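# Transfer 96-well plate from shaker S1 to nest N1

## Task

Take the 96-well plate off plate shaker S1 and put it into plate nest N1 so that it lies level and seated within the nest's locators, with well A1 (the plate's cut-off corner) at the nest corner labelled A1. The plate must stay there on its own, without the robot holding it, and the gripper must release it and back away at the end.

## Robot and tools

ROBOT. Two 7-joint xArm7 arms, left_arm and right_arm, each with a two-finger parallel gripper. The names are labels only and say nothing about sides of an image. Root link of left_arm sits at (+0.049, +0.292, 0) m with quat_wxyz (+0.998, 0, 0, +0.065); right_arm at (-0.040, -0.268, 0) m with quat_wxyz (+0.999, 0, 0, -0.051). The spare arm may be parked out of the way. The arms must never collide with or shove each other.

SCENE FRAME. Origin on the table surface midway between the arms; +z up, +x out across the table, left_arm toward +y. All gripper poses in results use this frame.

GRIPPER. Fingers point along the gripper's +z axis and close along its y axis. The reported end_effector_position is the pinch point, roughly 2 cm behind the fingertips; closing pushes the tips about 10 mm farther along +z. Full opening is 84 mm between pads. A plate is gripped only across its width, on its body above the flange; never drive a pad down onto a base flange, since it can jam there and may not come free when opened.

execute_actions. Argument actions is a list holding zero or one item, plus optional pictures (boolean, images come by default).
- Empty list: no command, just returns the current state.
- Motion: {"rows": [...], "steps": n}. steps is 1 to 15 (default 15), each step 1/30 s. Up to 15 rows; row k is used on step k, and the final row repeats if steps outnumber rows.
- Wait: {"steps": n} with n up to 300, no rows; it returns after n steps counted from the previous result, and your reply time is part of that count.
Each row is one flat list of 16 numbers, all in [-1, 1], always covering both arms: left_arm joints 1-7 then left opening, then right_arm joints 1-7 then right opening. Joint order: waist, shoulder, upper arm roll, elbow, forearm roll, wrist pitch, wrist roll.
Joint entries are offsets, not poses, in a scaled joint space where 1.0 equals 2.036 rad. The offset is measured from the joint angles in the most recent result that reported them; if none has in this scene yet, or for a second or later call inside one reply, it is measured from the angles at the moment the action begins. Rows do not accumulate: every row refers to that same reference. Hence an all-zero row is not a hold; it drives the arm back to the reference angles.
Stated joint ranges (rad): waist -6.283..6.283, shoulder -2.059..2.094, upper arm roll -6.283..6.283, elbow -0.192..3.927, forearm roll -6.283..6.283, wrist pitch -1.693..3.142, wrist roll -6.283..6.283. A request more than 0.010 rad outward beyond a range gets the whole call refused (nothing is sent). True ends may differ by up to 0.010 rad; a target beyond the real end is clipped, and the result may say "joint sent to its limit" (possibly about an earlier action still running). Its absence does not prove there is room left.
Opening entries are absolute: +1 fully open, -1 fully closed.

MOTION LIMITS. Joint targets move at most 3.14 rad/s, take 0.16 s to accelerate, and all joints of an arm are slowed together to arrive at once. Each step's target stays within 0.623 rad of the measured angle, and if a step would put the gripper over 70 mm from where it is measured, targets are scaled back. Between calls the arms keep moving toward the last row sent until they nearly stop or a step is HELD; after that only a new action moves them further.

GRIPPING. grip_measured reports the actual finger opening on the same -1..+1 scale. To keep hold of something, keep commanding an opening well below grip_measured; the larger the gap, the harder the squeeze (about 24 N per pad at most; closing fast can hit harder). Sending back the read grip_measured still presses lightly on parts up to about 6 cm wide; wider parts may slip. Something may occasionally tug on a held part or nudge loose items, so grip firmly.

RESULT LINES. State line: for each arm, gripper position (m), quat_wxyz, linear (m/s) and angular (rad/s) velocity; the printed position can drift from the truth, especially far out. Joint positions / Joint velocities: per arm, seven joints (rad, rad/s) then pad gap (m, m/s; 0.084 is fully open). Joint torques: total drive output per joint, same order without the gripper, with per-arm offset, scale and noise, nonzero even in free air. "joint command not followed": the clearance check altered or blocked an arm's joint targets on some steps; the rest of the row ran. HELD: on that step your row was partly or fully not sent. TORQUE FAULT: contact torque hit a joint's load limit (waist and shoulder 46 N m, upper arm roll, elbow and forearm roll 27.6, wrist pitch and wrist roll 18.4, held weight included); the arm backs that joint off, freezes 10 s and drops the rest of the call. MOTOR HOT appears at 65 °C from holding loads; at 80 °C an OVER-TEMPERATURE FAULT brakes that arm until it cools. Avoid both by not holding loads longer than needed.

zoom_image: camera (cam_high, cam_low, cam_left_wrist, cam_right_wrist, each 504x504) and region [x0, y0, x1, y1] in pixels from the top-left, at most 504 by 504; returns a closer view of that camera's latest image. The wrist camera frame is link wrist_camera_optical (+z forward, +x image right, +y image down).

read_manual: optional section, only "licences"; returns licence text and does not move anything.

finished_scene: scene, the integer number of the current scene. Ends it for good and reports whether the goal holds; only call once the plate is seated and released and the gripper is clear. Replying without any tool call also ends the run.

AVOID: dropping or slamming the plate, knocking anything off the table, pressing hard into the shaker, nest or table, jamming pads on flanges, and arm-to-arm contact.

Each tool is called after ">>>" as a command line: name --argument value for each argument, lists and objects as JSON in quotes; but a table of rows of numbers goes row by row, as --pt "numbers of a row", without its own name.

## Session

>>> execute_actions --actions '[]'

Scene clock: 0.00 s of 8400.00 s.
left_arm: end_effector_position=(+0.4754, +0.6816, +0.3218) grip_measured=+1.00 end_effector_quat_wxyz=(+0.009, +0.353, +0.840, +0.413) end_effector_velocity=(-0.000, +0.000, -0.000) end_effector_angular_velocity=(-0.000, -0.000, +0.000) | right_arm: end_effector_position=(+0.3567, -0.3096, +0.2483) grip_measured=+1.00 end_effector_quat_wxyz=(-0.001, +0.999, -0.052, -0.002) end_effector_velocity=(+0.000, +0.000, +0.000) end_effector_angular_velocity=(-0.000, -0.000, +0.001)
Joint positions: left_arm=[ 1.147 -0.126 -0.562  0.95   0.813  0.381 -2.317  0.084] | right_arm=[-0.001 -0.251 -0.003  0.914  0.002  1.169 -0.003  0.084]
Joint velocities: left_arm=[-0.  0.  0. -0. -0. -0. -0. -0.] | right_arm=[ 0.  0. -0.  0. -0. -0. -0.  0.]
Joint torques (N m, as the arm reports them, + toward a larger angle): no reading
Motor temperatures (°C, as the motors report them): left_arm=[27 31 32 30 27 31 34] | right_arm=[27 26 29 29 29 33 31]

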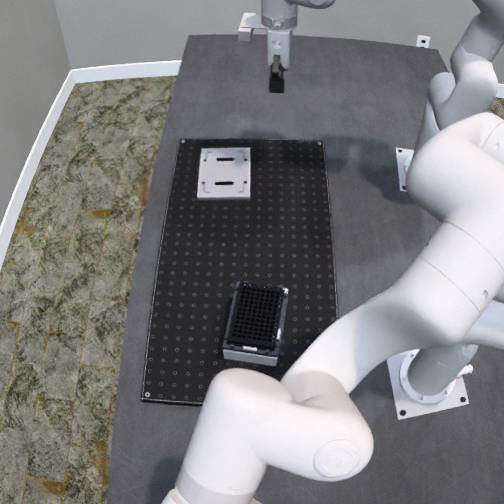

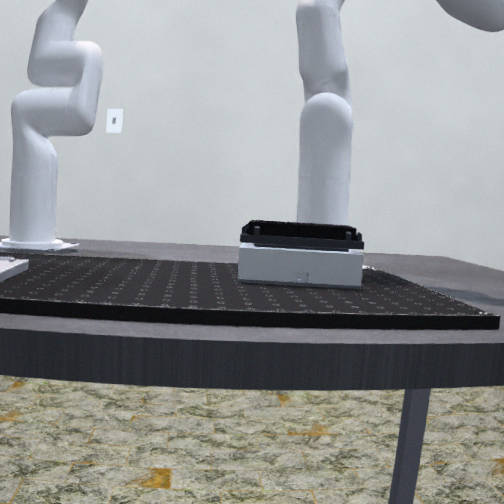

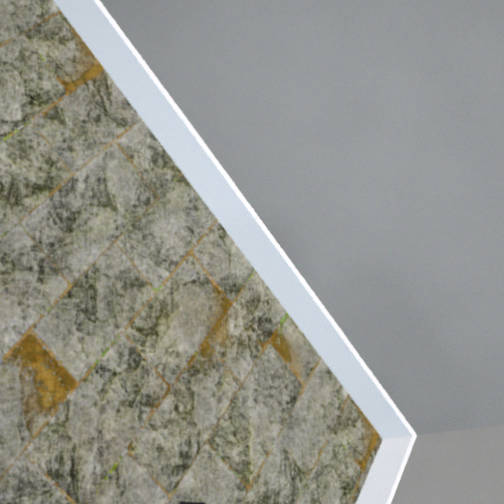

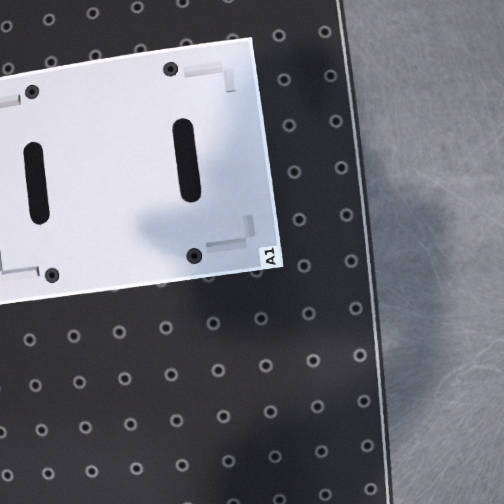

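>>> zoom_image --camera "cam_high" --region '[190, 260, 330, 380]'

Region (190, 260, 330, 380) of cam_high's 504x504 image, scaled by 3.600, with more detail than that image has; it fills the top 432 rows of this view, and the rest is white.

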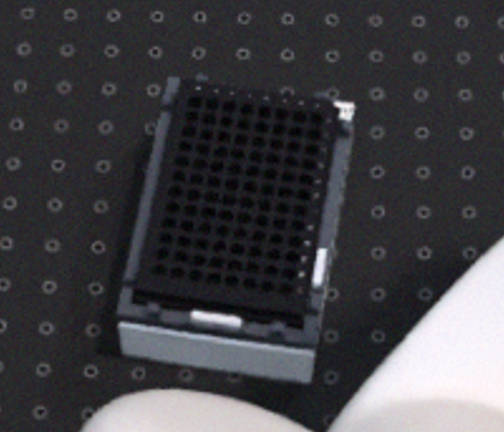

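>>> execute_actions --actions '[{"rows":[[0,0,0,0,0,0,0,1,0.448,0.2206,0.0015,0.2932,-0.001,0.0705,-0.3728,1]],"steps":15}]' --pictures false

>>> execute_actions --actions '[{"steps":25}]'

Scene clock: 5.03 s of 8400.00 s.
left_arm: end_effector_position=(+0.4754, +0.6816, +0.3218) grip_measured=+1.00 end_effector_quat_wxyz=(+0.009, +0.353, +0.840, +0.413) end_effector_velocity=(-0.000, +0.000, -0.000) end_effector_angular_velocity=(-0.000, -0.000, +0.001) | right_arm: end_effector_position=(+0.4098, -0.1147, +0.2726) grip_measured=+1.00 end_effector_quat_wxyz=(-0.001, +0.935, +0.354, -0.001) end_effector_velocity=(-0.029, +0.481, +0.028) end_effector_angular_velocity=(+0.000, -0.005, +1.717)
Joint positions: left_arm=[ 1.147 -0.126 -0.562  0.95   0.813  0.381 -2.317  0.084] | right_arm=[ 0.431 -0.009 -0.     1.236  0.001  1.246 -0.396  0.084]
Joint velocities: left_arm=[-0.     0.001  0.001  0.     0.    -0.     0.     0.   ] | right_arm=[ 0.975  0.417  0.004  0.555 -0.002  0.135 -0.738  0.   ]
Joint torques (N m, as the arm reports them, + toward a larger angle): left_arm=[ -0.8  -10.63   2.34  18.74  -0.78  -1.3   -0.09] | right_arm=[ -1.22 -20.35   0.31  22.77  -0.4   -1.51  -0.47]
Motor temperatures (°C, as the motors report them): left_arm=[27 31 32 32 27 31 34] | right_arm=[27 27 29 31 29 33 31]
Steps of this call (steps 1 to 90: nothing new was sent; then 1.53 s passed at rest; steps 91 to 105: all 15 steps of this action). Readings (joint positions):
91: left_arm=[1.147 -0.126 -0.562 0.950 0.813 0.381 -2.317] | right_arm=[-0.000 -0.251 -0.003 0.915 0.002 1.169 -0.004]
92: left_arm=[1.147 -0.126 -0.562 0.950 0.813 0.381 -2.317] | right_arm=[0.007 -0.246 -0.005 0.922 0.002 1.172 -0.012]
94: left_arm=[1.147 -0.126 -0.562 0.950 0.813 0.381 -2.317] | right_arm=[0.059 -0.207 -0.011 0.974 0.001 1.185 -0.068]
98: left_arm=[1.147 -0.126 -0.562 0.950 0.813 0.381 -2.317] | right_arm=[0.199 -0.118 -0.002 1.092 0.002 1.211 -0.204]
105: the state above

Scene clock: 5.87 s of 8400.00 s.
left_arm: end_effector_position=(+0.4754, +0.6816, +0.3218) grip_measured=+1.00 end_effector_quat_wxyz=(+0.009, +0.353, +0.840, +0.413) end_effector_velocity=(+0.000, -0.000, -0.000) end_effector_angular_velocity=(-0.000, +0.000, -0.001) | right_arm: end_effector_position=(+0.3317, +0.1186, +0.2805) grip_measured=+1.00 end_effector_quat_wxyz=(+0.000, +0.708, +0.706, +0.001) end_effector_velocity=(-0.017, +0.017, -0.003) end_effector_angular_velocity=(+0.002, +0.009, +0.044)
Joint positions: left_arm=[ 1.147 -0.126 -0.562  0.95   0.813  0.381 -2.317  0.084] | right_arm=[ 0.909  0.197 -0.002  1.511  0.     1.312 -0.762  0.084]
Joint velocities: left_arm=[-0.     0.    -0.    -0.    -0.    -0.     0.001 -0.   ] | right_arm=[ 0.017  0.006  0.026  0.001  0.003  0.    -0.002 -0.   ]
Joint torques (N m, as the arm reports them, + toward a larger angle): left_arm=[ -0.38 -10.57   2.19  18.99  -0.75  -1.26  -0.12] | right_arm=[ -1.89 -23.86  -0.67  22.91  -0.26  -1.78  -0.46]
Motor temperatures (°C, as the motors report them): left_arm=[27 31 32 32 27 31 34] | right_arm=[27 27 29 32 29 33 31]
Steps of this call (steps 1 to 25: the robot went on to your last target). Readings (joint positions):
1: left_arm=[1.147 -0.126 -0.562 0.950 0.813 0.381 -2.317] | right_arm=[0.463 0.005 -0.000 1.254 0.001 1.250 -0.420]
2: left_arm=[1.147 -0.126 -0.562 0.950 0.813 0.381 -2.317] | right_arm=[0.495 0.019 -0.000 1.273 0.001 1.255 -0.445]
4: left_arm=[1.147 -0.126 -0.562 0.950 0.813 0.381 -2.317] | right_arm=[0.559 0.046 -0.000 1.309 0.001 1.264 -0.493]
8: left_arm=[1.147 -0.126 -0.562 0.950 0.813 0.381 -2.317] | right_arm=[0.684 0.100 0.000 1.381 0.001 1.281 -0.589]
25: the state above

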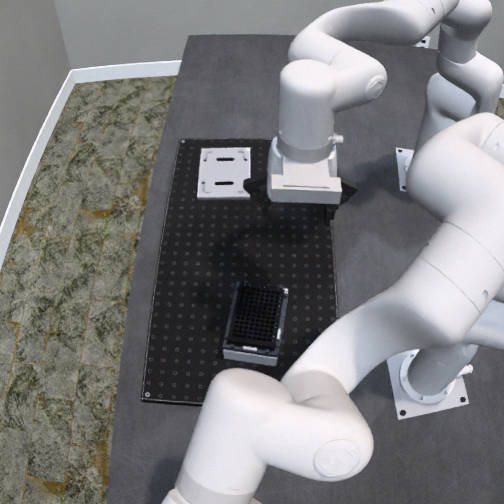

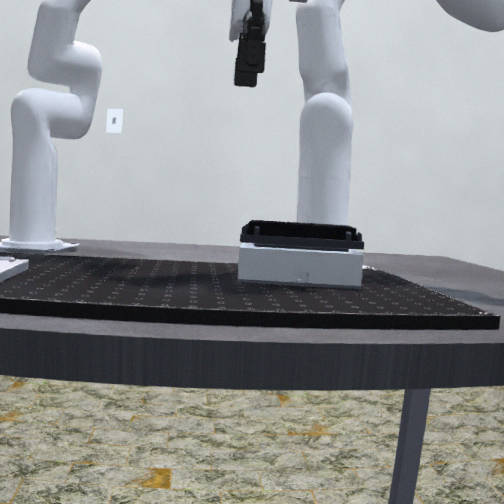

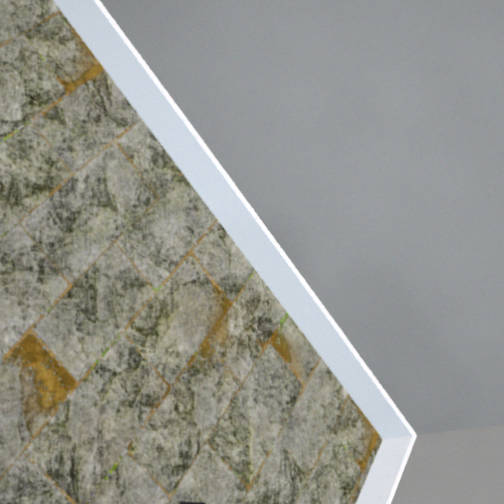

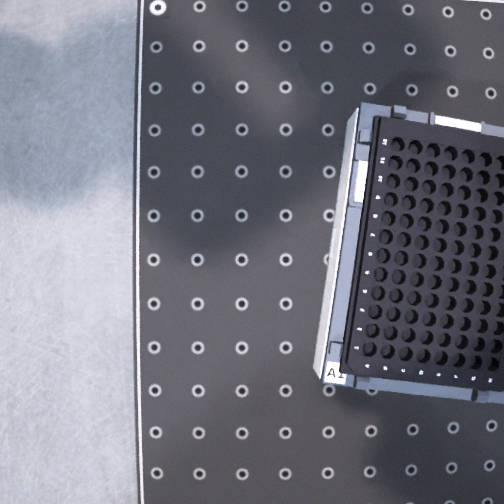

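>>> execute_actions --actions '[{"rows":[[0,0,0,0,0,0,0,1,0.0006,0.2067,0.001,0.0909,0,-0.1148,0.0591,1]],"steps":15}]' --pictures false

>>> execute_actions --actions '[{"steps":20}]'

Scene clock: 8.03 s of 8400.00 s.
left_arm: end_effector_position=(+0.4754, +0.6816, +0.3218) grip_measured=+1.00 end_effector_quat_wxyz=(+0.009, +0.353, +0.840, +0.413) end_effector_velocity=(+0.000, -0.000, -0.001) end_effector_angular_velocity=(-0.001, +0.002, -0.001) | right_arm: end_effector_position=(+0.3894, +0.1816, +0.1270) grip_measured=+1.00 end_effector_quat_wxyz=(+0.001, +0.747, +0.664, -0.008) end_effector_velocity=(+0.023, +0.023, -0.056) end_effector_angular_velocity=(+0.017, -0.019, -0.054)
Joint positions: left_arm=[ 1.147 -0.126 -0.562  0.95   0.813  0.381 -2.317  0.084] | right_arm=[ 0.91   0.615  0.     1.685 -0.     1.086 -0.645  0.084]
Joint velocities: left_arm=[ 0.     0.001 -0.    -0.     0.     0.     0.001 -0.   ] | right_arm=[-0.001  0.156 -0.     0.083 -0.001 -0.098  0.054  0.   ]
Joint torques (N m, as the arm reports them, + toward a larger angle): left_arm=[ -0.57 -10.3    2.    18.85  -0.96  -1.13  -0.22] | right_arm=[ -0.59 -43.79   0.04  30.08  -0.27  -1.6   -0.81]
Motor temperatures (°C, as the motors report them): left_arm=[27 31 32 33 27 31 34] | right_arm=[27 27 29 33 29 33 31]
Steps of this call (steps 1 to 30: the robot went on to your last target; steps 31 to 50: nothing new was sent; steps 51 to 65: all 15 steps of this action). Readings (joint positions):
51: left_arm=[1.147 -0.126 -0.562 0.950 0.813 0.381 -2.317] | right_arm=[0.911 0.198 0.000 1.511 0.000 1.312 -0.762]
52: left_arm=[1.147 -0.126 -0.562 0.950 0.813 0.381 -2.317] | right_arm=[0.911 0.204 0.000 1.516 0.000 1.307 -0.759]
54: left_arm=[1.147 -0.126 -0.562 0.950 0.813 0.381 -2.317] | right_arm=[0.911 0.255 0.000 1.547 0.000 1.274 -0.742]
58: left_arm=[1.147 -0.126 -0.562 0.950 0.813 0.381 -2.317] | right_arm=[0.911 0.418 0.000 1.606 0.000 1.191 -0.699]
65: the state above

Scene clock: 8.70 s of 8400.00 s.
left_arm: end_effector_position=(+0.4754, +0.6816, +0.3218) grip_measured=+1.00 end_effector_quat_wxyz=(+0.009, +0.353, +0.840, +0.413) end_effector_velocity=(+0.000, -0.000, +0.000) end_effector_angular_velocity=(+0.001, +0.001, -0.001) | right_arm: end_effector_position=(+0.3931, +0.1854, +0.1303) grip_measured=+1.00 end_effector_quat_wxyz=(-0.000, +0.748, +0.663, -0.000) end_effector_velocity=(-0.000, -0.000, -0.001) end_effector_angular_velocity=(-0.002, +0.002, +0.000)
Joint positions: left_arm=[ 1.147 -0.126 -0.562  0.95   0.813  0.381 -2.317  0.084] | right_arm=[ 0.91   0.618  0.     1.696  0.     1.079 -0.641  0.084]
Joint velocities: left_arm=[ 0.    -0.001 -0.001 -0.     0.     0.001  0.001  0.   ] | right_arm=[ 0.     0.002  0.    -0.001 -0.     0.     0.    -0.   ]
Joint torques (N m, as the arm reports them, + toward a larger angle): left_arm=[ -0.13 -10.52   2.39  18.8   -0.67  -1.25  -0.21] | right_arm=[ -1.24 -31.36  -0.42  22.77  -0.34  -1.54  -0.43]
Motor temperatures (°C, as the motors report them): left_arm=[27 31 32 33 27 31 34] | right_arm=[27 27 29 33 29 33 31]
Steps of this call (steps 1 to 20: the robot went on to your last target). Readings (joint positions):
1: left_arm=[1.147 -0.126 -0.562 0.950 0.813 0.381 -2.317] | right_arm=[0.910 0.618 0.000 1.688 0.000 1.084 -0.643]
2: left_arm=[1.147 -0.126 -0.562 0.950 0.813 0.381 -2.317] | right_arm=[0.910 0.617 0.000 1.692 0.000 1.082 -0.642]
4: left_arm=[1.147 -0.126 -0.562 0.950 0.813 0.381 -2.317] | right_arm=[0.910 0.614 0.000 1.697 0.000 1.079 -0.642]
8: left_arm=[1.147 -0.126 -0.562 0.950 0.813 0.381 -2.317] | right_arm=[0.910 0.615 0.000 1.697 0.000 1.079 -0.641]
20: the state above

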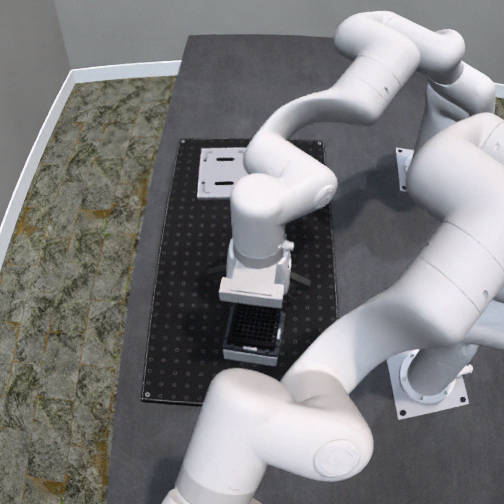

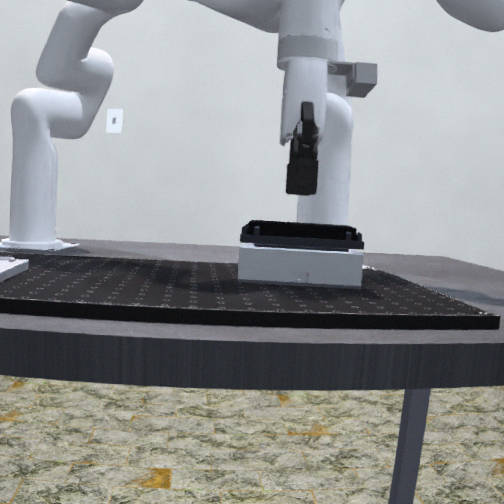

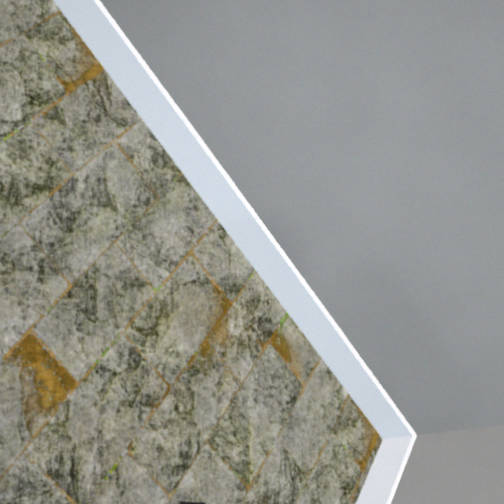

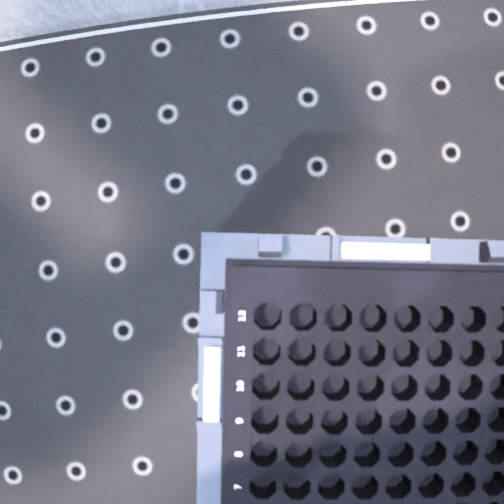

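>>> execute_actions --actions '[{"rows":[[0,0,0,0,0,0,0,1,-0.0021,0.0210,0,-0.0095,0,-0.0310,0.0122,1]],"steps":15}]'

Scene clock: 10.63 s of 8400.00 s.
left_arm: end_effector_position=(+0.4754, +0.6816, +0.3218) grip_measured=+1.00 end_effector_quat_wxyz=(+0.009, +0.353, +0.840, +0.413) end_effector_velocity=(+0.000, -0.000, -0.000) end_effector_angular_velocity=(-0.000, +0.001, -0.001) | right_arm: end_effector_position=(+0.3971, +0.1858, +0.1015) grip_measured=+1.00 end_effector_quat_wxyz=(-0.000, +0.758, +0.652, +0.001) end_effector_velocity=(-0.004, -0.007, -0.014) end_effector_angular_velocity=(-0.022, +0.020, -0.003)
Joint positions: left_arm=[ 1.147 -0.126 -0.562  0.95   0.813  0.381 -2.317  0.084] | right_arm=[ 0.906  0.659  0.     1.678  0.     1.016 -0.616  0.084]
Joint velocities: left_arm=[-0.     0.    -0.001 -0.    -0.     0.     0.     0.   ] | right_arm=[-0.001  0.013 -0.001 -0.015 -0.     0.002  0.001 -0.   ]
Joint torques (N m, as the arm reports them, + toward a larger angle): left_arm=[ -0.27 -10.74   2.12  18.98  -0.9   -1.28  -0.17] | right_arm=[ -1.2  -31.44  -0.57  21.96  -0.28  -1.38   0.05]
Motor temperatures (°C, as the motors report them): left_arm=[27 32 32 34 27 31 34] | right_arm=[27 28 29 33 29 33 31]
Steps of this call (steps 1 to 15: the robot went on to your last target; steps 16 to 43: nothing new was sent; steps 44 to 58: all 15 steps of this action). Readings (joint positions):
44: left_arm=[1.147 -0.126 -0.562 0.950 0.813 0.381 -2.317] | right_arm=[0.910 0.618 0.000 1.696 0.000 1.078 -0.641]
45: left_arm=[1.147 -0.126 -0.562 0.950 0.813 0.381 -2.317] | right_arm=[0.910 0.621 0.000 1.695 0.000 1.069 -0.638]
47: left_arm=[1.147 -0.126 -0.562 0.950 0.813 0.381 -2.317] | right_arm=[0.908 0.641 0.001 1.687 0.000 1.037 -0.625]
51: left_arm=[1.147 -0.126 -0.562 0.950 0.813 0.381 -2.317] | right_arm=[0.906 0.664 -0.000 1.673 -0.000 1.019 -0.617]
58: the state above

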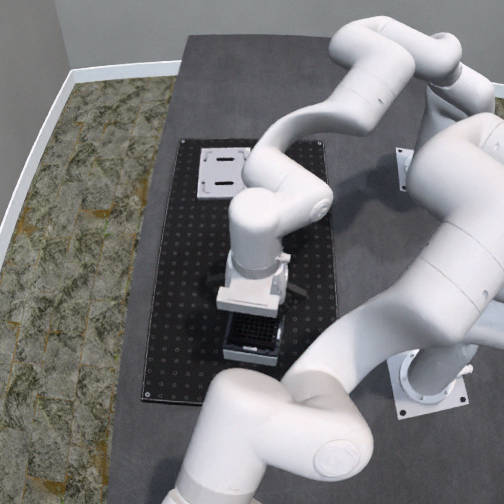

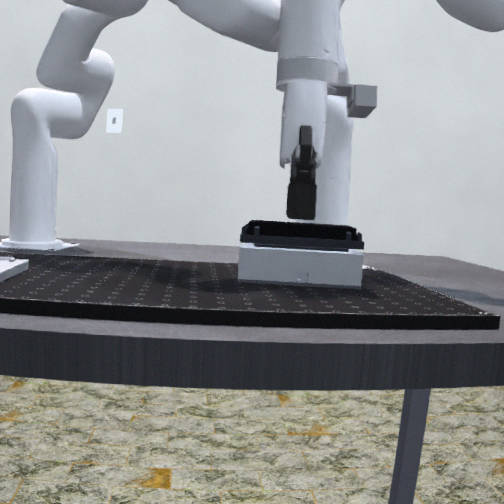

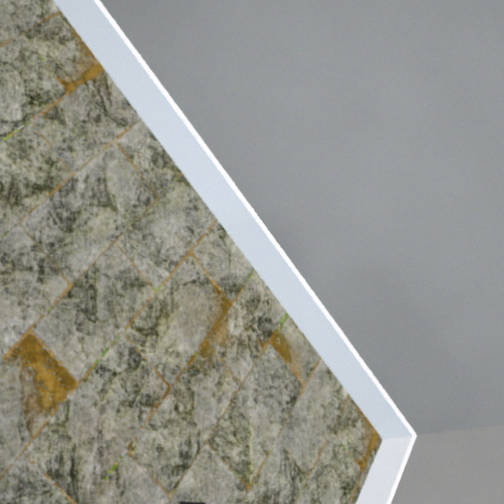

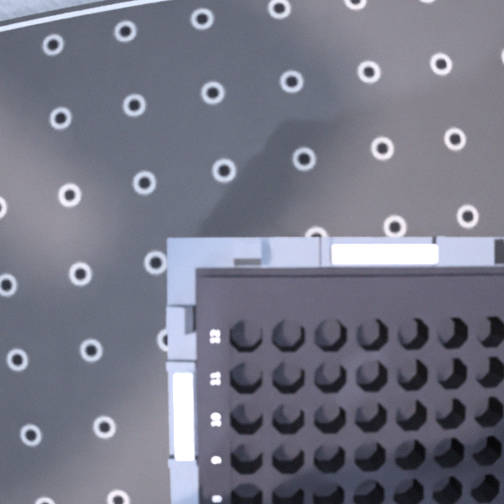

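>>> execute_actions --actions '[{"rows":[[0,0,0,0,0,0,0,1,0.0009,0.0067,0,-0.0087,0,-0.0139,0.0009,1]],"steps":15}]'

Scene clock: 12.33 s of 8400.00 s.
left_arm: end_effector_position=(+0.4754, +0.6816, +0.3218) grip_measured=+1.00 end_effector_quat_wxyz=(+0.009, +0.353, +0.840, +0.413) end_effector_velocity=(+0.000, -0.000, -0.000) end_effector_angular_velocity=(-0.000, +0.001, -0.001) | right_arm: end_effector_position=(+0.3950, +0.1855, +0.0881) grip_measured=+1.00 end_effector_quat_wxyz=(-0.000, +0.758, +0.652, +0.000) end_effector_velocity=(+0.001, -0.003, -0.004) end_effector_angular_velocity=(-0.006, +0.003, -0.004)
Joint positions: left_arm=[ 1.147 -0.126 -0.562  0.95   0.813  0.381 -2.317  0.084] | right_arm=[ 0.908  0.673  0.     1.66   0.     0.987 -0.615  0.084]
Joint velocities: left_arm=[-0.     0.001 -0.001 -0.     0.     0.001  0.001  0.   ] | right_arm=[-0.002  0.003 -0.002 -0.004 -0.001 -0.     0.    -0.   ]
Joint torques (N m, as the arm reports them, + toward a larger angle): left_arm=[ -0.6  -10.45   2.05  19.11  -1.06  -1.2   -0.07] | right_arm=[ -1.29 -31.93  -0.51  22.39  -0.57  -1.55  -0.43]
Motor temperatures (°C, as the motors report them): left_arm=[27 32 32 34 27 31 34] | right_arm=[27 28 29 34 29 33 31]
Steps of this call (steps 1 to 15: the robot went on to your last target; steps 16 to 36: nothing new was sent; steps 37 to 51: all 15 steps of this action). Readings (joint positions):
37: left_arm=[1.147 -0.126 -0.562 0.950 0.813 0.381 -2.317] | right_arm=[0.906 0.661 0.000 1.676 0.000 1.015 -0.616]
38: left_arm=[1.147 -0.126 -0.562 0.950 0.813 0.381 -2.317] | right_arm=[0.906 0.662 0.000 1.674 0.000 1.008 -0.616]
40: left_arm=[1.147 -0.126 -0.562 0.950 0.813 0.381 -2.317] | right_arm=[0.907 0.668 0.000 1.666 0.000 0.995 -0.615]
44: left_arm=[1.147 -0.126 -0.562 0.950 0.813 0.381 -2.317] | right_arm=[0.908 0.674 0.000 1.659 -0.000 0.988 -0.615]
51: the state above

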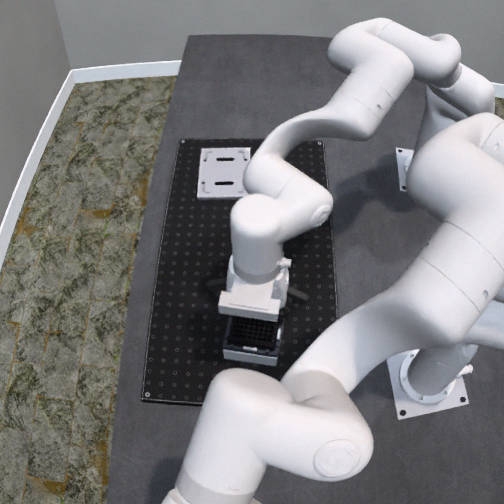

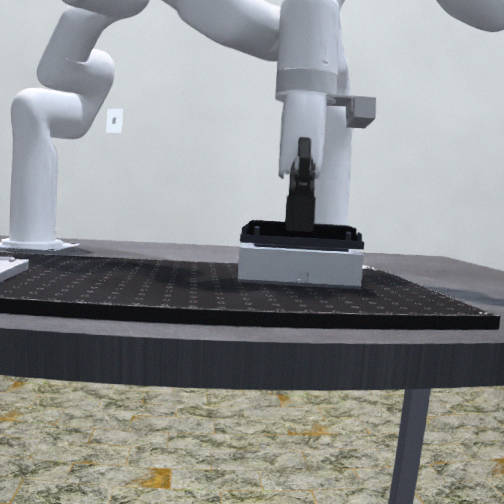

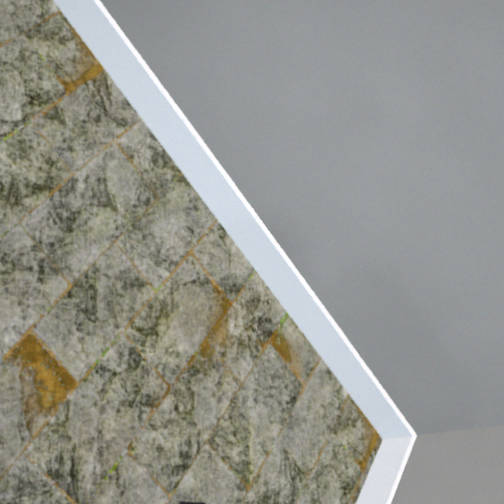

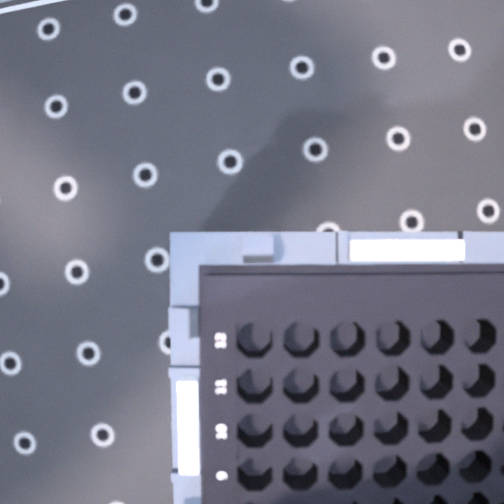

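Fingers straddle the plate. Close.

>>> execute_actions --actions '[{"rows":[[0,0,0,0,0,0,0,1,0,0,0,0,0,0,0,0.6],[0,0,0,0,0,0,0,1,0,0,0,0,0,0,0,0.6],[0,0,0,0,0,0,0,1,0,0,0,0,0,0,0,0.6],[0,0,0,0,0,0,0,1,0,0,0,0,0,0,0,0.6],[0,0,0,0,0,0,0,1,0,0,0,0,0,0,0,0.6],[0,0,0,0,0,0,0,1,0,0,0,0,0,0,0,0.2]],"steps":15}]' --pictures false

Scene clock: 13.27 s of 8400.00 s.
left_arm: end_effector_position=(+0.4754, +0.6816, +0.3218) grip_measured=+1.00 end_effector_quat_wxyz=(+0.009, +0.353, +0.840, +0.413) end_effector_velocity=(-0.000, +0.000, -0.000) end_effector_angular_velocity=(-0.001, +0.001, +0.001) | right_arm: end_effector_position=(+0.3953, +0.1853, +0.0882) grip_measured=+0.93 end_effector_quat_wxyz=(-0.000, +0.758, +0.652, +0.000) end_effector_velocity=(-0.000, -0.000, -0.000) end_effector_angular_velocity=(-0.001, +0.000, +0.000)
Joint positions: left_arm=[ 1.147 -0.126 -0.562  0.95   0.813  0.381 -2.317  0.084] | right_arm=[ 0.908  0.672  0.     1.66  -0.     0.987 -0.615  0.082]
Joint velocities: left_arm=[ 0.     0.001 -0.    -0.     0.     0.001  0.     0.   ] | right_arm=[ 0.  0. -0. -0. -0.  0. -0.  0.]
Joint torques (N m, as the arm reports them, + toward a larger angle): left_arm=[ -0.44 -10.42   2.17  19.14  -0.76  -1.44  -0.18] | right_arm=[ -0.34 -30.79   1.    20.74   0.    -1.66  -0.29]
Motor temperatures (°C, as the motors report them): left_arm=[27 32 32 34 27 31 34] | right_arm=[27 28 29 34 29 33 31]
Steps of this call (steps 1 to 13: the robot went on to your last target; steps 14 to 28: all 15 steps of this action). Readings (joint positions):
14: left_arm=[1.147 -0.126 -0.562 0.950 0.813 0.381 -2.317] | right_arm=[0.908 0.673 0.000 1.660 -0.000 0.987 -0.615]
15: left_arm=[1.147 -0.126 -0.562 0.950 0.813 0.381 -2.317] | right_arm=[0.908 0.672 -0.000 1.661 -0.000 0.987 -0.615]
17: left_arm=[1.147 -0.126 -0.562 0.950 0.813 0.381 -2.317] | right_arm=[0.908 0.672 -0.000 1.660 -0.000 0.987 -0.615]
21: left_arm=[1.147 -0.126 -0.562 0.950 0.813 0.381 -2.317] | right_arm=[0.908 0.672 0.000 1.660 -0.000 0.987 -0.615]
28: the state above

>>> execute_actions --actions '[{"rows":[[0,0,0,0,0,0,0,1,0,0,0,0,0,0,0,-0.3],[0,0,0,0,0,0,0,1,0,0,0,0,0,0,0,-0.3],[0,0,0,0,0,0,0,1,0,0,0,0,0,0,0,-0.3],[0,0,0,0,0,0,0,1,0,-0.004,0,0.003,0,0.007,0,-0.3],[0,0,0,0,0,0,0,1,0,-0.008,0,0.006,0,0.014,0,-0.3],[0,0,0,0,0,0,0,1,0,-0.013,0,0.009,0,0.022,0,-0.3],[0,0,0,0,0,0,0,1,0,-0.018,0,0.012,0,0.030,0,-0.3],[0,0,0,0,0,0,0,1,0,-0.022,0,0.015,0,0.038,0,-0.3],[0,0,0,0,0,0,0,1,0,-0.0265,0,0.0182,0,0.0452,0,-0.3]],"steps":15}]'

Scene clock: 14.50 s of 8400.00 s.
left_arm: end_effector_position=(+0.4754, +0.6816, +0.3218) grip_measured=+1.00 end_effector_quat_wxyz=(+0.009, +0.353, +0.840, +0.413) end_effector_velocity=(+0.000, -0.000, -0.001) end_effector_angular_velocity=(-0.001, +0.001, -0.001) | right_arm: end_effector_position=(+0.3946, +0.1856, +0.1319) grip_measured=+0.93 end_effector_quat_wxyz=(-0.001, +0.758, +0.652, +0.002) end_effector_velocity=(-0.008, -0.025, -0.033) end_effector_angular_velocity=(-0.076, +0.060, -0.014)
Joint positions: left_arm=[ 1.147 -0.126 -0.562  0.95   0.813  0.381 -2.317  0.084] | right_arm=[ 0.908  0.617  0.001  1.698  0.     1.077 -0.615  0.082]
Joint velocities: left_arm=[-0.     0.001 -0.     0.    -0.    -0.     0.001 -0.   ] | right_arm=[-0.006  0.028 -0.012 -0.03  -0.003  0.038 -0.001 -0.   ]
Joint torques (N m, as the arm reports them, + toward a larger angle): left_arm=[ -0.54 -10.61   2.39  18.74  -0.96  -1.25  -0.19] | right_arm=[ -0.5  -28.6    0.08  21.19  -0.04  -1.22  -0.35]
Motor temperatures (°C, as the motors report them): left_arm=[27 32 32 34 27 31 34] | right_arm=[27 29 29 34 29 33 31]
Steps of this call (steps 1 to 15: the robot went on to your last target; steps 16 to 22: nothing new was sent; steps 23 to 37: all 15 steps of this action). Readings (joint positions):
23: left_arm=[1.147 -0.126 -0.562 0.950 0.813 0.381 -2.317] | right_arm=[0.908 0.672 0.000 1.660 0.000 0.987 -0.615]
24: left_arm=[1.147 -0.126 -0.562 0.950 0.813 0.381 -2.317] | right_arm=[0.908 0.672 0.000 1.660 0.000 0.987 -0.615]
26: left_arm=[1.147 -0.126 -0.562 0.950 0.813 0.381 -2.317] | right_arm=[0.908 0.672 0.000 1.660 0.000 0.988 -0.615]
30: left_arm=[1.147 -0.126 -0.562 0.950 0.813 0.381 -2.317] | right_arm=[0.908 0.655 0.001 1.672 0.000 1.022 -0.615]
37: the state above

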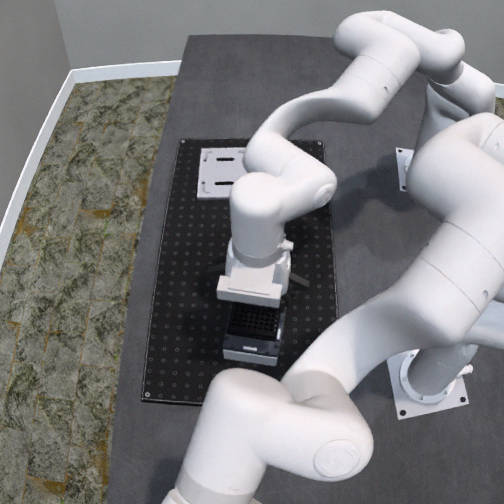

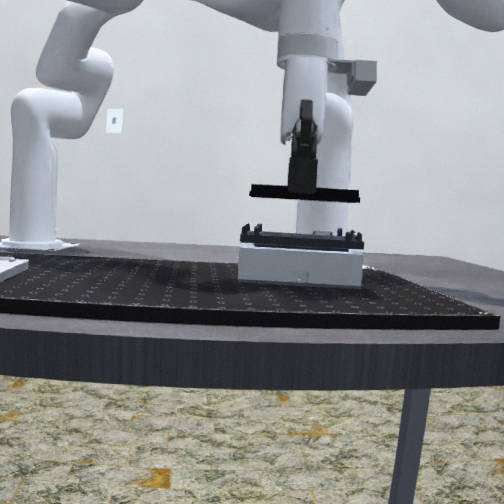

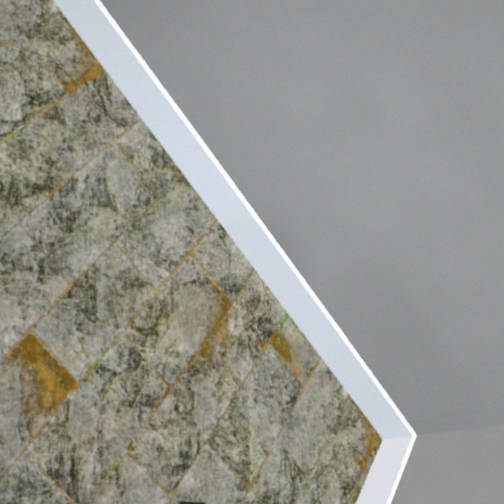

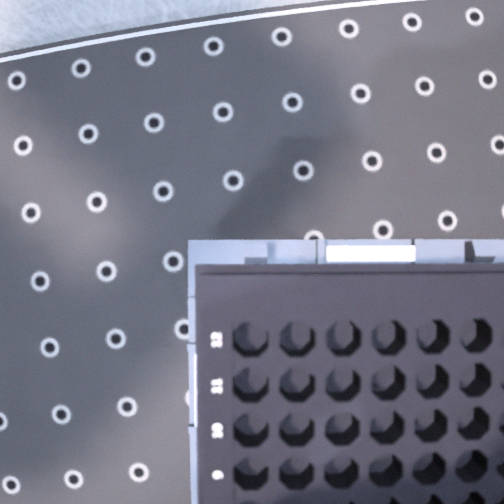

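>>> execute_actions --actions '[{"rows":[[0,0,0,0,0,0,0,1,-0.3457,-0.1481,0,-0.2774,0,-0.1273,-0.4419,-0.3]],"steps":15}]' --pictures false

>>> execute_actions --actions '[{"steps":25}]'

Scene clock: 16.07 s of 8400.00 s.
left_arm: end_effector_position=(+0.4754, +0.6816, +0.3218) grip_measured=+1.00 end_effector_quat_wxyz=(+0.009, +0.353, +0.840, +0.413) end_effector_velocity=(-0.001, +0.001, -0.000) end_effector_angular_velocity=(-0.001, -0.001, +0.002) | right_arm: end_effector_position=(+0.4791, -0.0133, +0.1169) grip_measured=+0.93 end_effector_quat_wxyz=(+0.000, +0.742, +0.670, +0.000) end_effector_velocity=(+0.092, -0.457, -0.033) end_effector_angular_velocity=(+0.004, +0.002, +0.334)
Joint positions: left_arm=[ 1.147 -0.126 -0.562  0.95   0.813  0.381 -2.317  0.084] | right_arm=[ 0.559  0.466 -0.001  1.414  0.     0.948 -1.013  0.082]
Joint velocities: left_arm=[ 0.     0.001  0.001 -0.     0.    -0.    -0.001  0.   ] | right_arm=[-0.788 -0.335  0.009 -0.622  0.    -0.287 -1.114 -0.   ]
Joint torques (N m, as the arm reports them, + toward a larger angle): left_arm=[ -0.7  -10.65   2.26  19.18  -0.86  -1.28  -0.08] | right_arm=[ -0.85 -28.85  -0.03  21.18  -0.36  -1.47  -0.19]
Motor temperatures (°C, as the motors report them): left_arm=[27 32 32 35 27 31 34] | right_arm=[27 29 29 35 29 33 31]
Steps of this call (steps 1 to 15: the robot went on to your last target; steps 16 to 32: nothing new was sent; steps 33 to 47: all 15 steps of this action). Readings (joint positions):
33: left_arm=[1.147 -0.126 -0.562 0.950 0.813 0.381 -2.317] | right_arm=[0.907 0.618 0.000 1.697 -0.000 1.079 -0.616]
34: left_arm=[1.147 -0.126 -0.562 0.950 0.813 0.381 -2.317] | right_arm=[0.901 0.615 0.003 1.690 0.000 1.075 -0.624]
36: left_arm=[1.147 -0.126 -0.562 0.950 0.813 0.381 -2.317] | right_arm=[0.858 0.591 0.012 1.645 0.001 1.054 -0.674]
40: left_arm=[1.147 -0.126 -0.562 0.950 0.813 0.381 -2.317] | right_arm=[0.744 0.544 -0.001 1.558 -0.000 1.014 -0.781]
47: the state above

Scene clock: 16.90 s of 8400.00 s.
left_arm: end_effector_position=(+0.4754, +0.6816, +0.3218) grip_measured=+1.00 end_effector_quat_wxyz=(+0.009, +0.353, +0.840, +0.413) end_effector_velocity=(-0.000, +0.000, -0.001) end_effector_angular_velocity=(-0.001, +0.002, -0.001) | right_arm: end_effector_position=(+0.4773, -0.2129, +0.1003) grip_measured=+0.93 end_effector_quat_wxyz=(-0.000, +0.690, +0.724, +0.000) end_effector_velocity=(-0.002, +0.014, -0.001) end_effector_angular_velocity=(+0.012, +0.003, +0.018)
Joint positions: left_arm=[ 1.147 -0.126 -0.562  0.95   0.813  0.381 -2.317  0.084] | right_arm=[ 0.206  0.316  0.002  1.134  0.001  0.818 -1.514  0.082]
Joint velocities: left_arm=[-0.     0.002  0.    -0.    -0.     0.     0.002 -0.   ] | right_arm=[ 0.003 -0.     0.02  -0.003  0.009 -0.001 -0.002 -0.   ]
Joint torques (N m, as the arm reports them, + toward a larger angle): left_arm=[ -0.59 -10.87   2.18  19.17  -0.54  -1.14  -0.06] | right_arm=[ -3.41 -24.75  -1.63  21.09  -1.41  -1.43  -0.35]
Motor temperatures (°C, as the motors report them): left_arm=[27 32 32 35 27 31 34] | right_arm=[27 29 29 35 29 33 31]
Steps of this call (steps 1 to 25: the robot went on to your last target). Readings (joint positions):
1: left_arm=[1.147 -0.126 -0.562 0.950 0.813 0.381 -2.317] | right_arm=[0.533 0.455 -0.001 1.393 0.000 0.938 -1.050]
2: left_arm=[1.147 -0.126 -0.562 0.950 0.813 0.381 -2.317] | right_arm=[0.506 0.443 -0.001 1.372 0.000 0.928 -1.088]
4: left_arm=[1.147 -0.126 -0.562 0.950 0.813 0.381 -2.317] | right_arm=[0.453 0.421 -0.000 1.329 0.000 0.909 -1.164]
8: left_arm=[1.147 -0.126 -0.562 0.950 0.813 0.381 -2.317] | right_arm=[0.344 0.374 0.000 1.244 0.000 0.869 -1.318]
25: the state above

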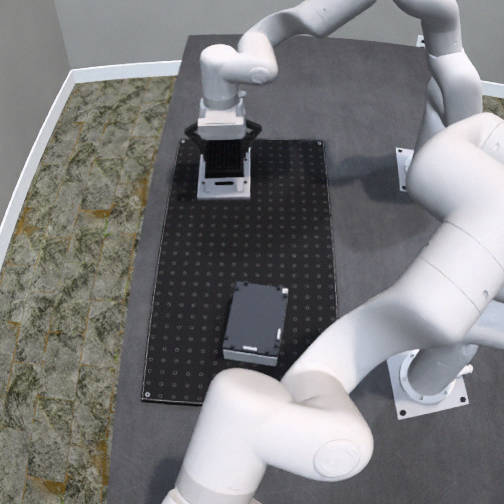

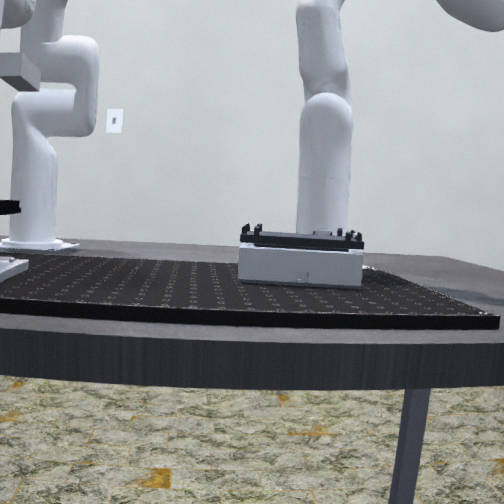

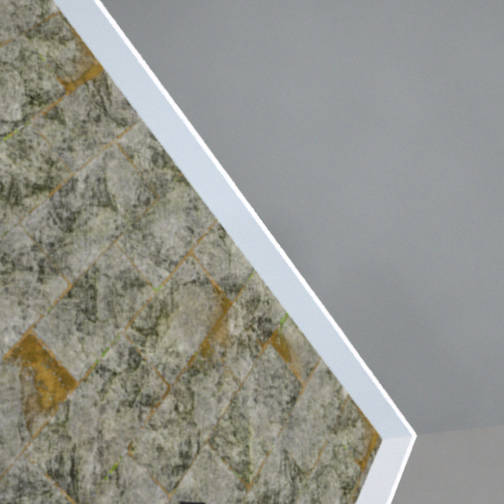

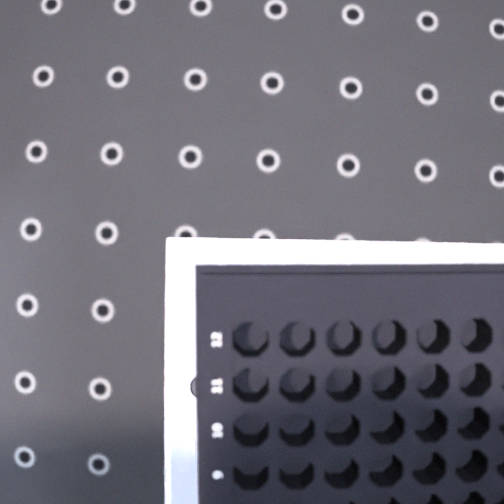

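>>> execute_actions --actions '[{"rows":[[0,0,0,0,0,0,0,1,-0.001,0.0409,-0.001,-0.0135,0,-0.0543,0,-0.3]],"steps":15}]'

Scene clock: 20.77 s of 8400.00 s.
left_arm: end_effector_position=(+0.4754, +0.6816, +0.3218) grip_measured=+1.00 end_effector_quat_wxyz=(+0.009, +0.353, +0.840, +0.413) end_effector_velocity=(-0.000, +0.000, -0.000) end_effector_angular_velocity=(-0.000, +0.000, +0.000) | right_arm: end_effector_position=(+0.4781, -0.2150, +0.0564) grip_measured=+0.93 end_effector_quat_wxyz=(+0.001, +0.691, +0.723, +0.001) end_effector_velocity=(-0.010, -0.001, -0.011) end_effector_angular_velocity=(-0.003, +0.028, +0.001)
Joint positions: left_arm=[ 1.147 -0.126 -0.562  0.95   0.813  0.381 -2.317  0.084] | right_arm=[ 0.204  0.397  0.     1.107  0.001  0.708 -1.514  0.082]
Joint velocities: left_arm=[ 0.     0.001  0.001  0.     0.    -0.     0.    -0.   ] | right_arm=[ 0.     0.011  0.    -0.015 -0.     0.002  0.    -0.   ]
Joint torques (N m, as the arm reports them, + toward a larger angle): left_arm=[ -0.86 -10.36   2.1   18.76  -0.73  -1.35  -0.17] | right_arm=[ -1.18 -25.99   0.04  19.5   -0.54  -1.5   -0.5 ]
Motor temperatures (°C, as the motors report them): left_arm=[27 32 32 35 27 31 34] | right_arm=[27 29 30 36 29 33 31]
Steps of this call (steps 1 to 30: the robot went on to your last target; steps 31 to 90: nothing new was sent; then 0.37 s passed at rest; steps 91 to 105: all 15 steps of this action). Readings (joint positions):
91: left_arm=[1.147 -0.126 -0.562 0.950 0.813 0.381 -2.317] | right_arm=[0.205 0.316 0.001 1.133 0.000 0.817 -1.514]
92: left_arm=[1.147 -0.126 -0.562 0.950 0.813 0.381 -2.317] | right_arm=[0.205 0.320 0.001 1.133 0.000 0.809 -1.514]
94: left_arm=[1.147 -0.126 -0.562 0.950 0.813 0.381 -2.317] | right_arm=[0.204 0.352 0.000 1.125 0.001 0.759 -1.514]
98: left_arm=[1.147 -0.126 -0.562 0.950 0.813 0.381 -2.317] | right_arm=[0.204 0.401 0.000 1.101 0.001 0.715 -1.514]
105: the state above

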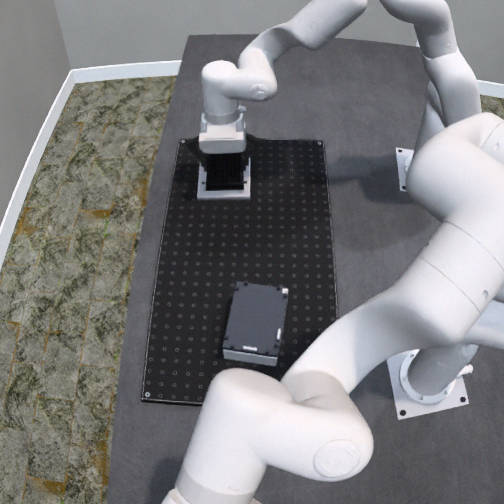

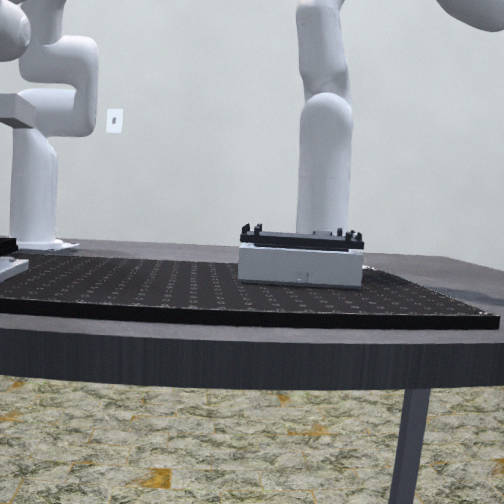

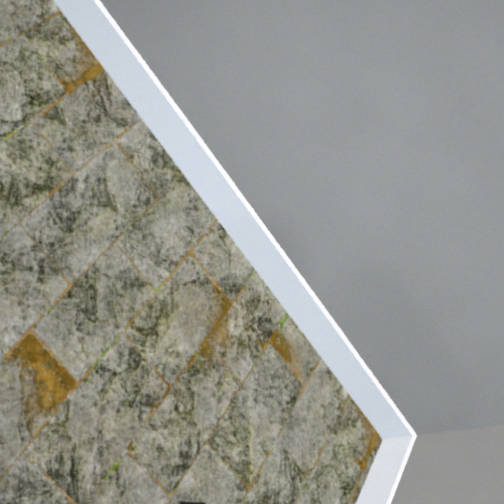

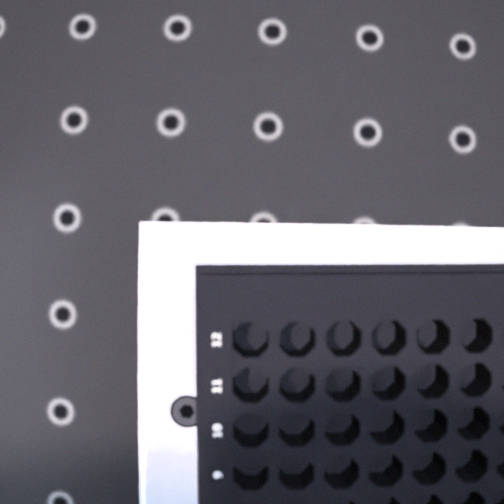

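>>> execute_actions --actions '[{"rows":[[0,0,0,0,0,0,0,1,-0.0098,0.0082,0,0.0022,0,-0.0050,-0.0103,-0.3]],"steps":15}]'

Scene clock: 22.47 s of 8400.00 s.
left_arm: end_effector_position=(+0.4754, +0.6816, +0.3218) grip_measured=+1.00 end_effector_quat_wxyz=(+0.009, +0.353, +0.840, +0.413) end_effector_velocity=(+0.000, -0.000, +0.000) end_effector_angular_velocity=(+0.001, -0.001, -0.000) | right_arm: end_effector_position=(+0.4802, -0.2251, +0.0502) grip_measured=+0.93 end_effector_quat_wxyz=(+0.000, +0.691, +0.723, +0.000) end_effector_velocity=(-0.001, -0.004, -0.001) end_effector_angular_velocity=(-0.002, +0.003, -0.006)
Joint positions: left_arm=[ 1.147 -0.126 -0.562  0.95   0.813  0.381 -2.317  0.084] | right_arm=[ 0.184  0.414  0.     1.112  0.001  0.697 -1.535  0.082]
Joint velocities: left_arm=[ 0.    -0.001 -0.001 -0.    -0.    -0.    -0.001  0.   ] | right_arm=[-0.002  0.001 -0.005 -0.002  0.     0.    -0.001  0.   ]
Joint torques (N m, as the arm reports them, + toward a larger angle): left_arm=[ -0.62 -10.69   2.29  19.01  -0.59  -1.24  -0.25] | right_arm=[ -0.96 -25.84  -0.27  19.5   -0.38  -1.52  -0.39]
Motor temperatures (°C, as the motors report them): left_arm=[27 32 32 36 27 31 34] | right_arm=[27 29 29 36 29 33 31]
Steps of this call (steps 1 to 15: the robot went on to your last target; steps 16 to 36: nothing new was sent; steps 37 to 51: all 15 steps of this action). Readings (joint positions):
37: left_arm=[1.147 -0.126 -0.562 0.950 0.813 0.381 -2.317] | right_arm=[0.203 0.399 0.000 1.106 0.001 0.707 -1.515]
38: left_arm=[1.147 -0.126 -0.562 0.950 0.813 0.381 -2.317] | right_arm=[0.200 0.402 0.002 1.108 0.001 0.705 -1.520]
40: left_arm=[1.147 -0.126 -0.562 0.950 0.813 0.381 -2.317] | right_arm=[0.190 0.410 0.001 1.111 0.001 0.700 -1.529]
44: left_arm=[1.147 -0.126 -0.562 0.950 0.813 0.381 -2.317] | right_arm=[0.183 0.414 -0.001 1.111 0.001 0.698 -1.534]
51: the state above

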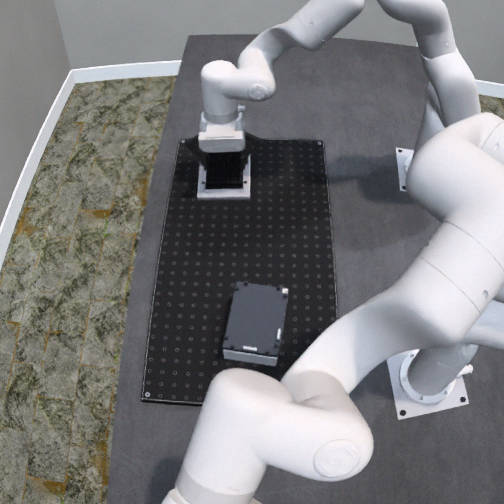

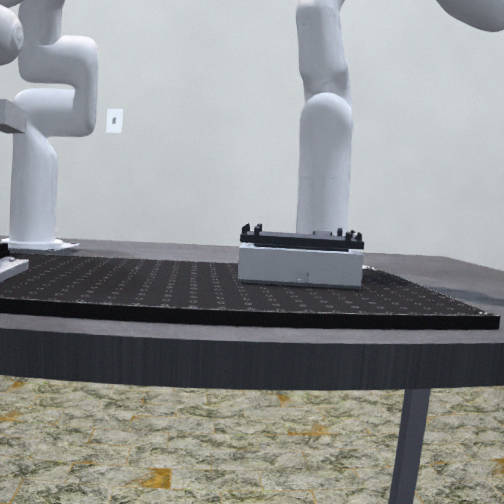

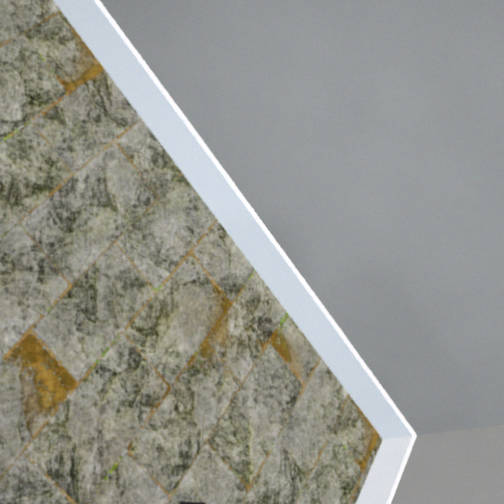

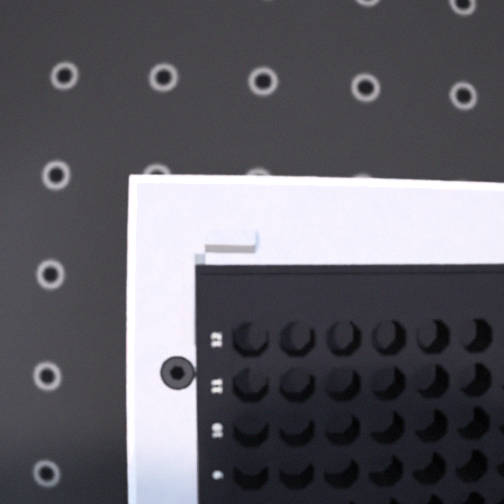

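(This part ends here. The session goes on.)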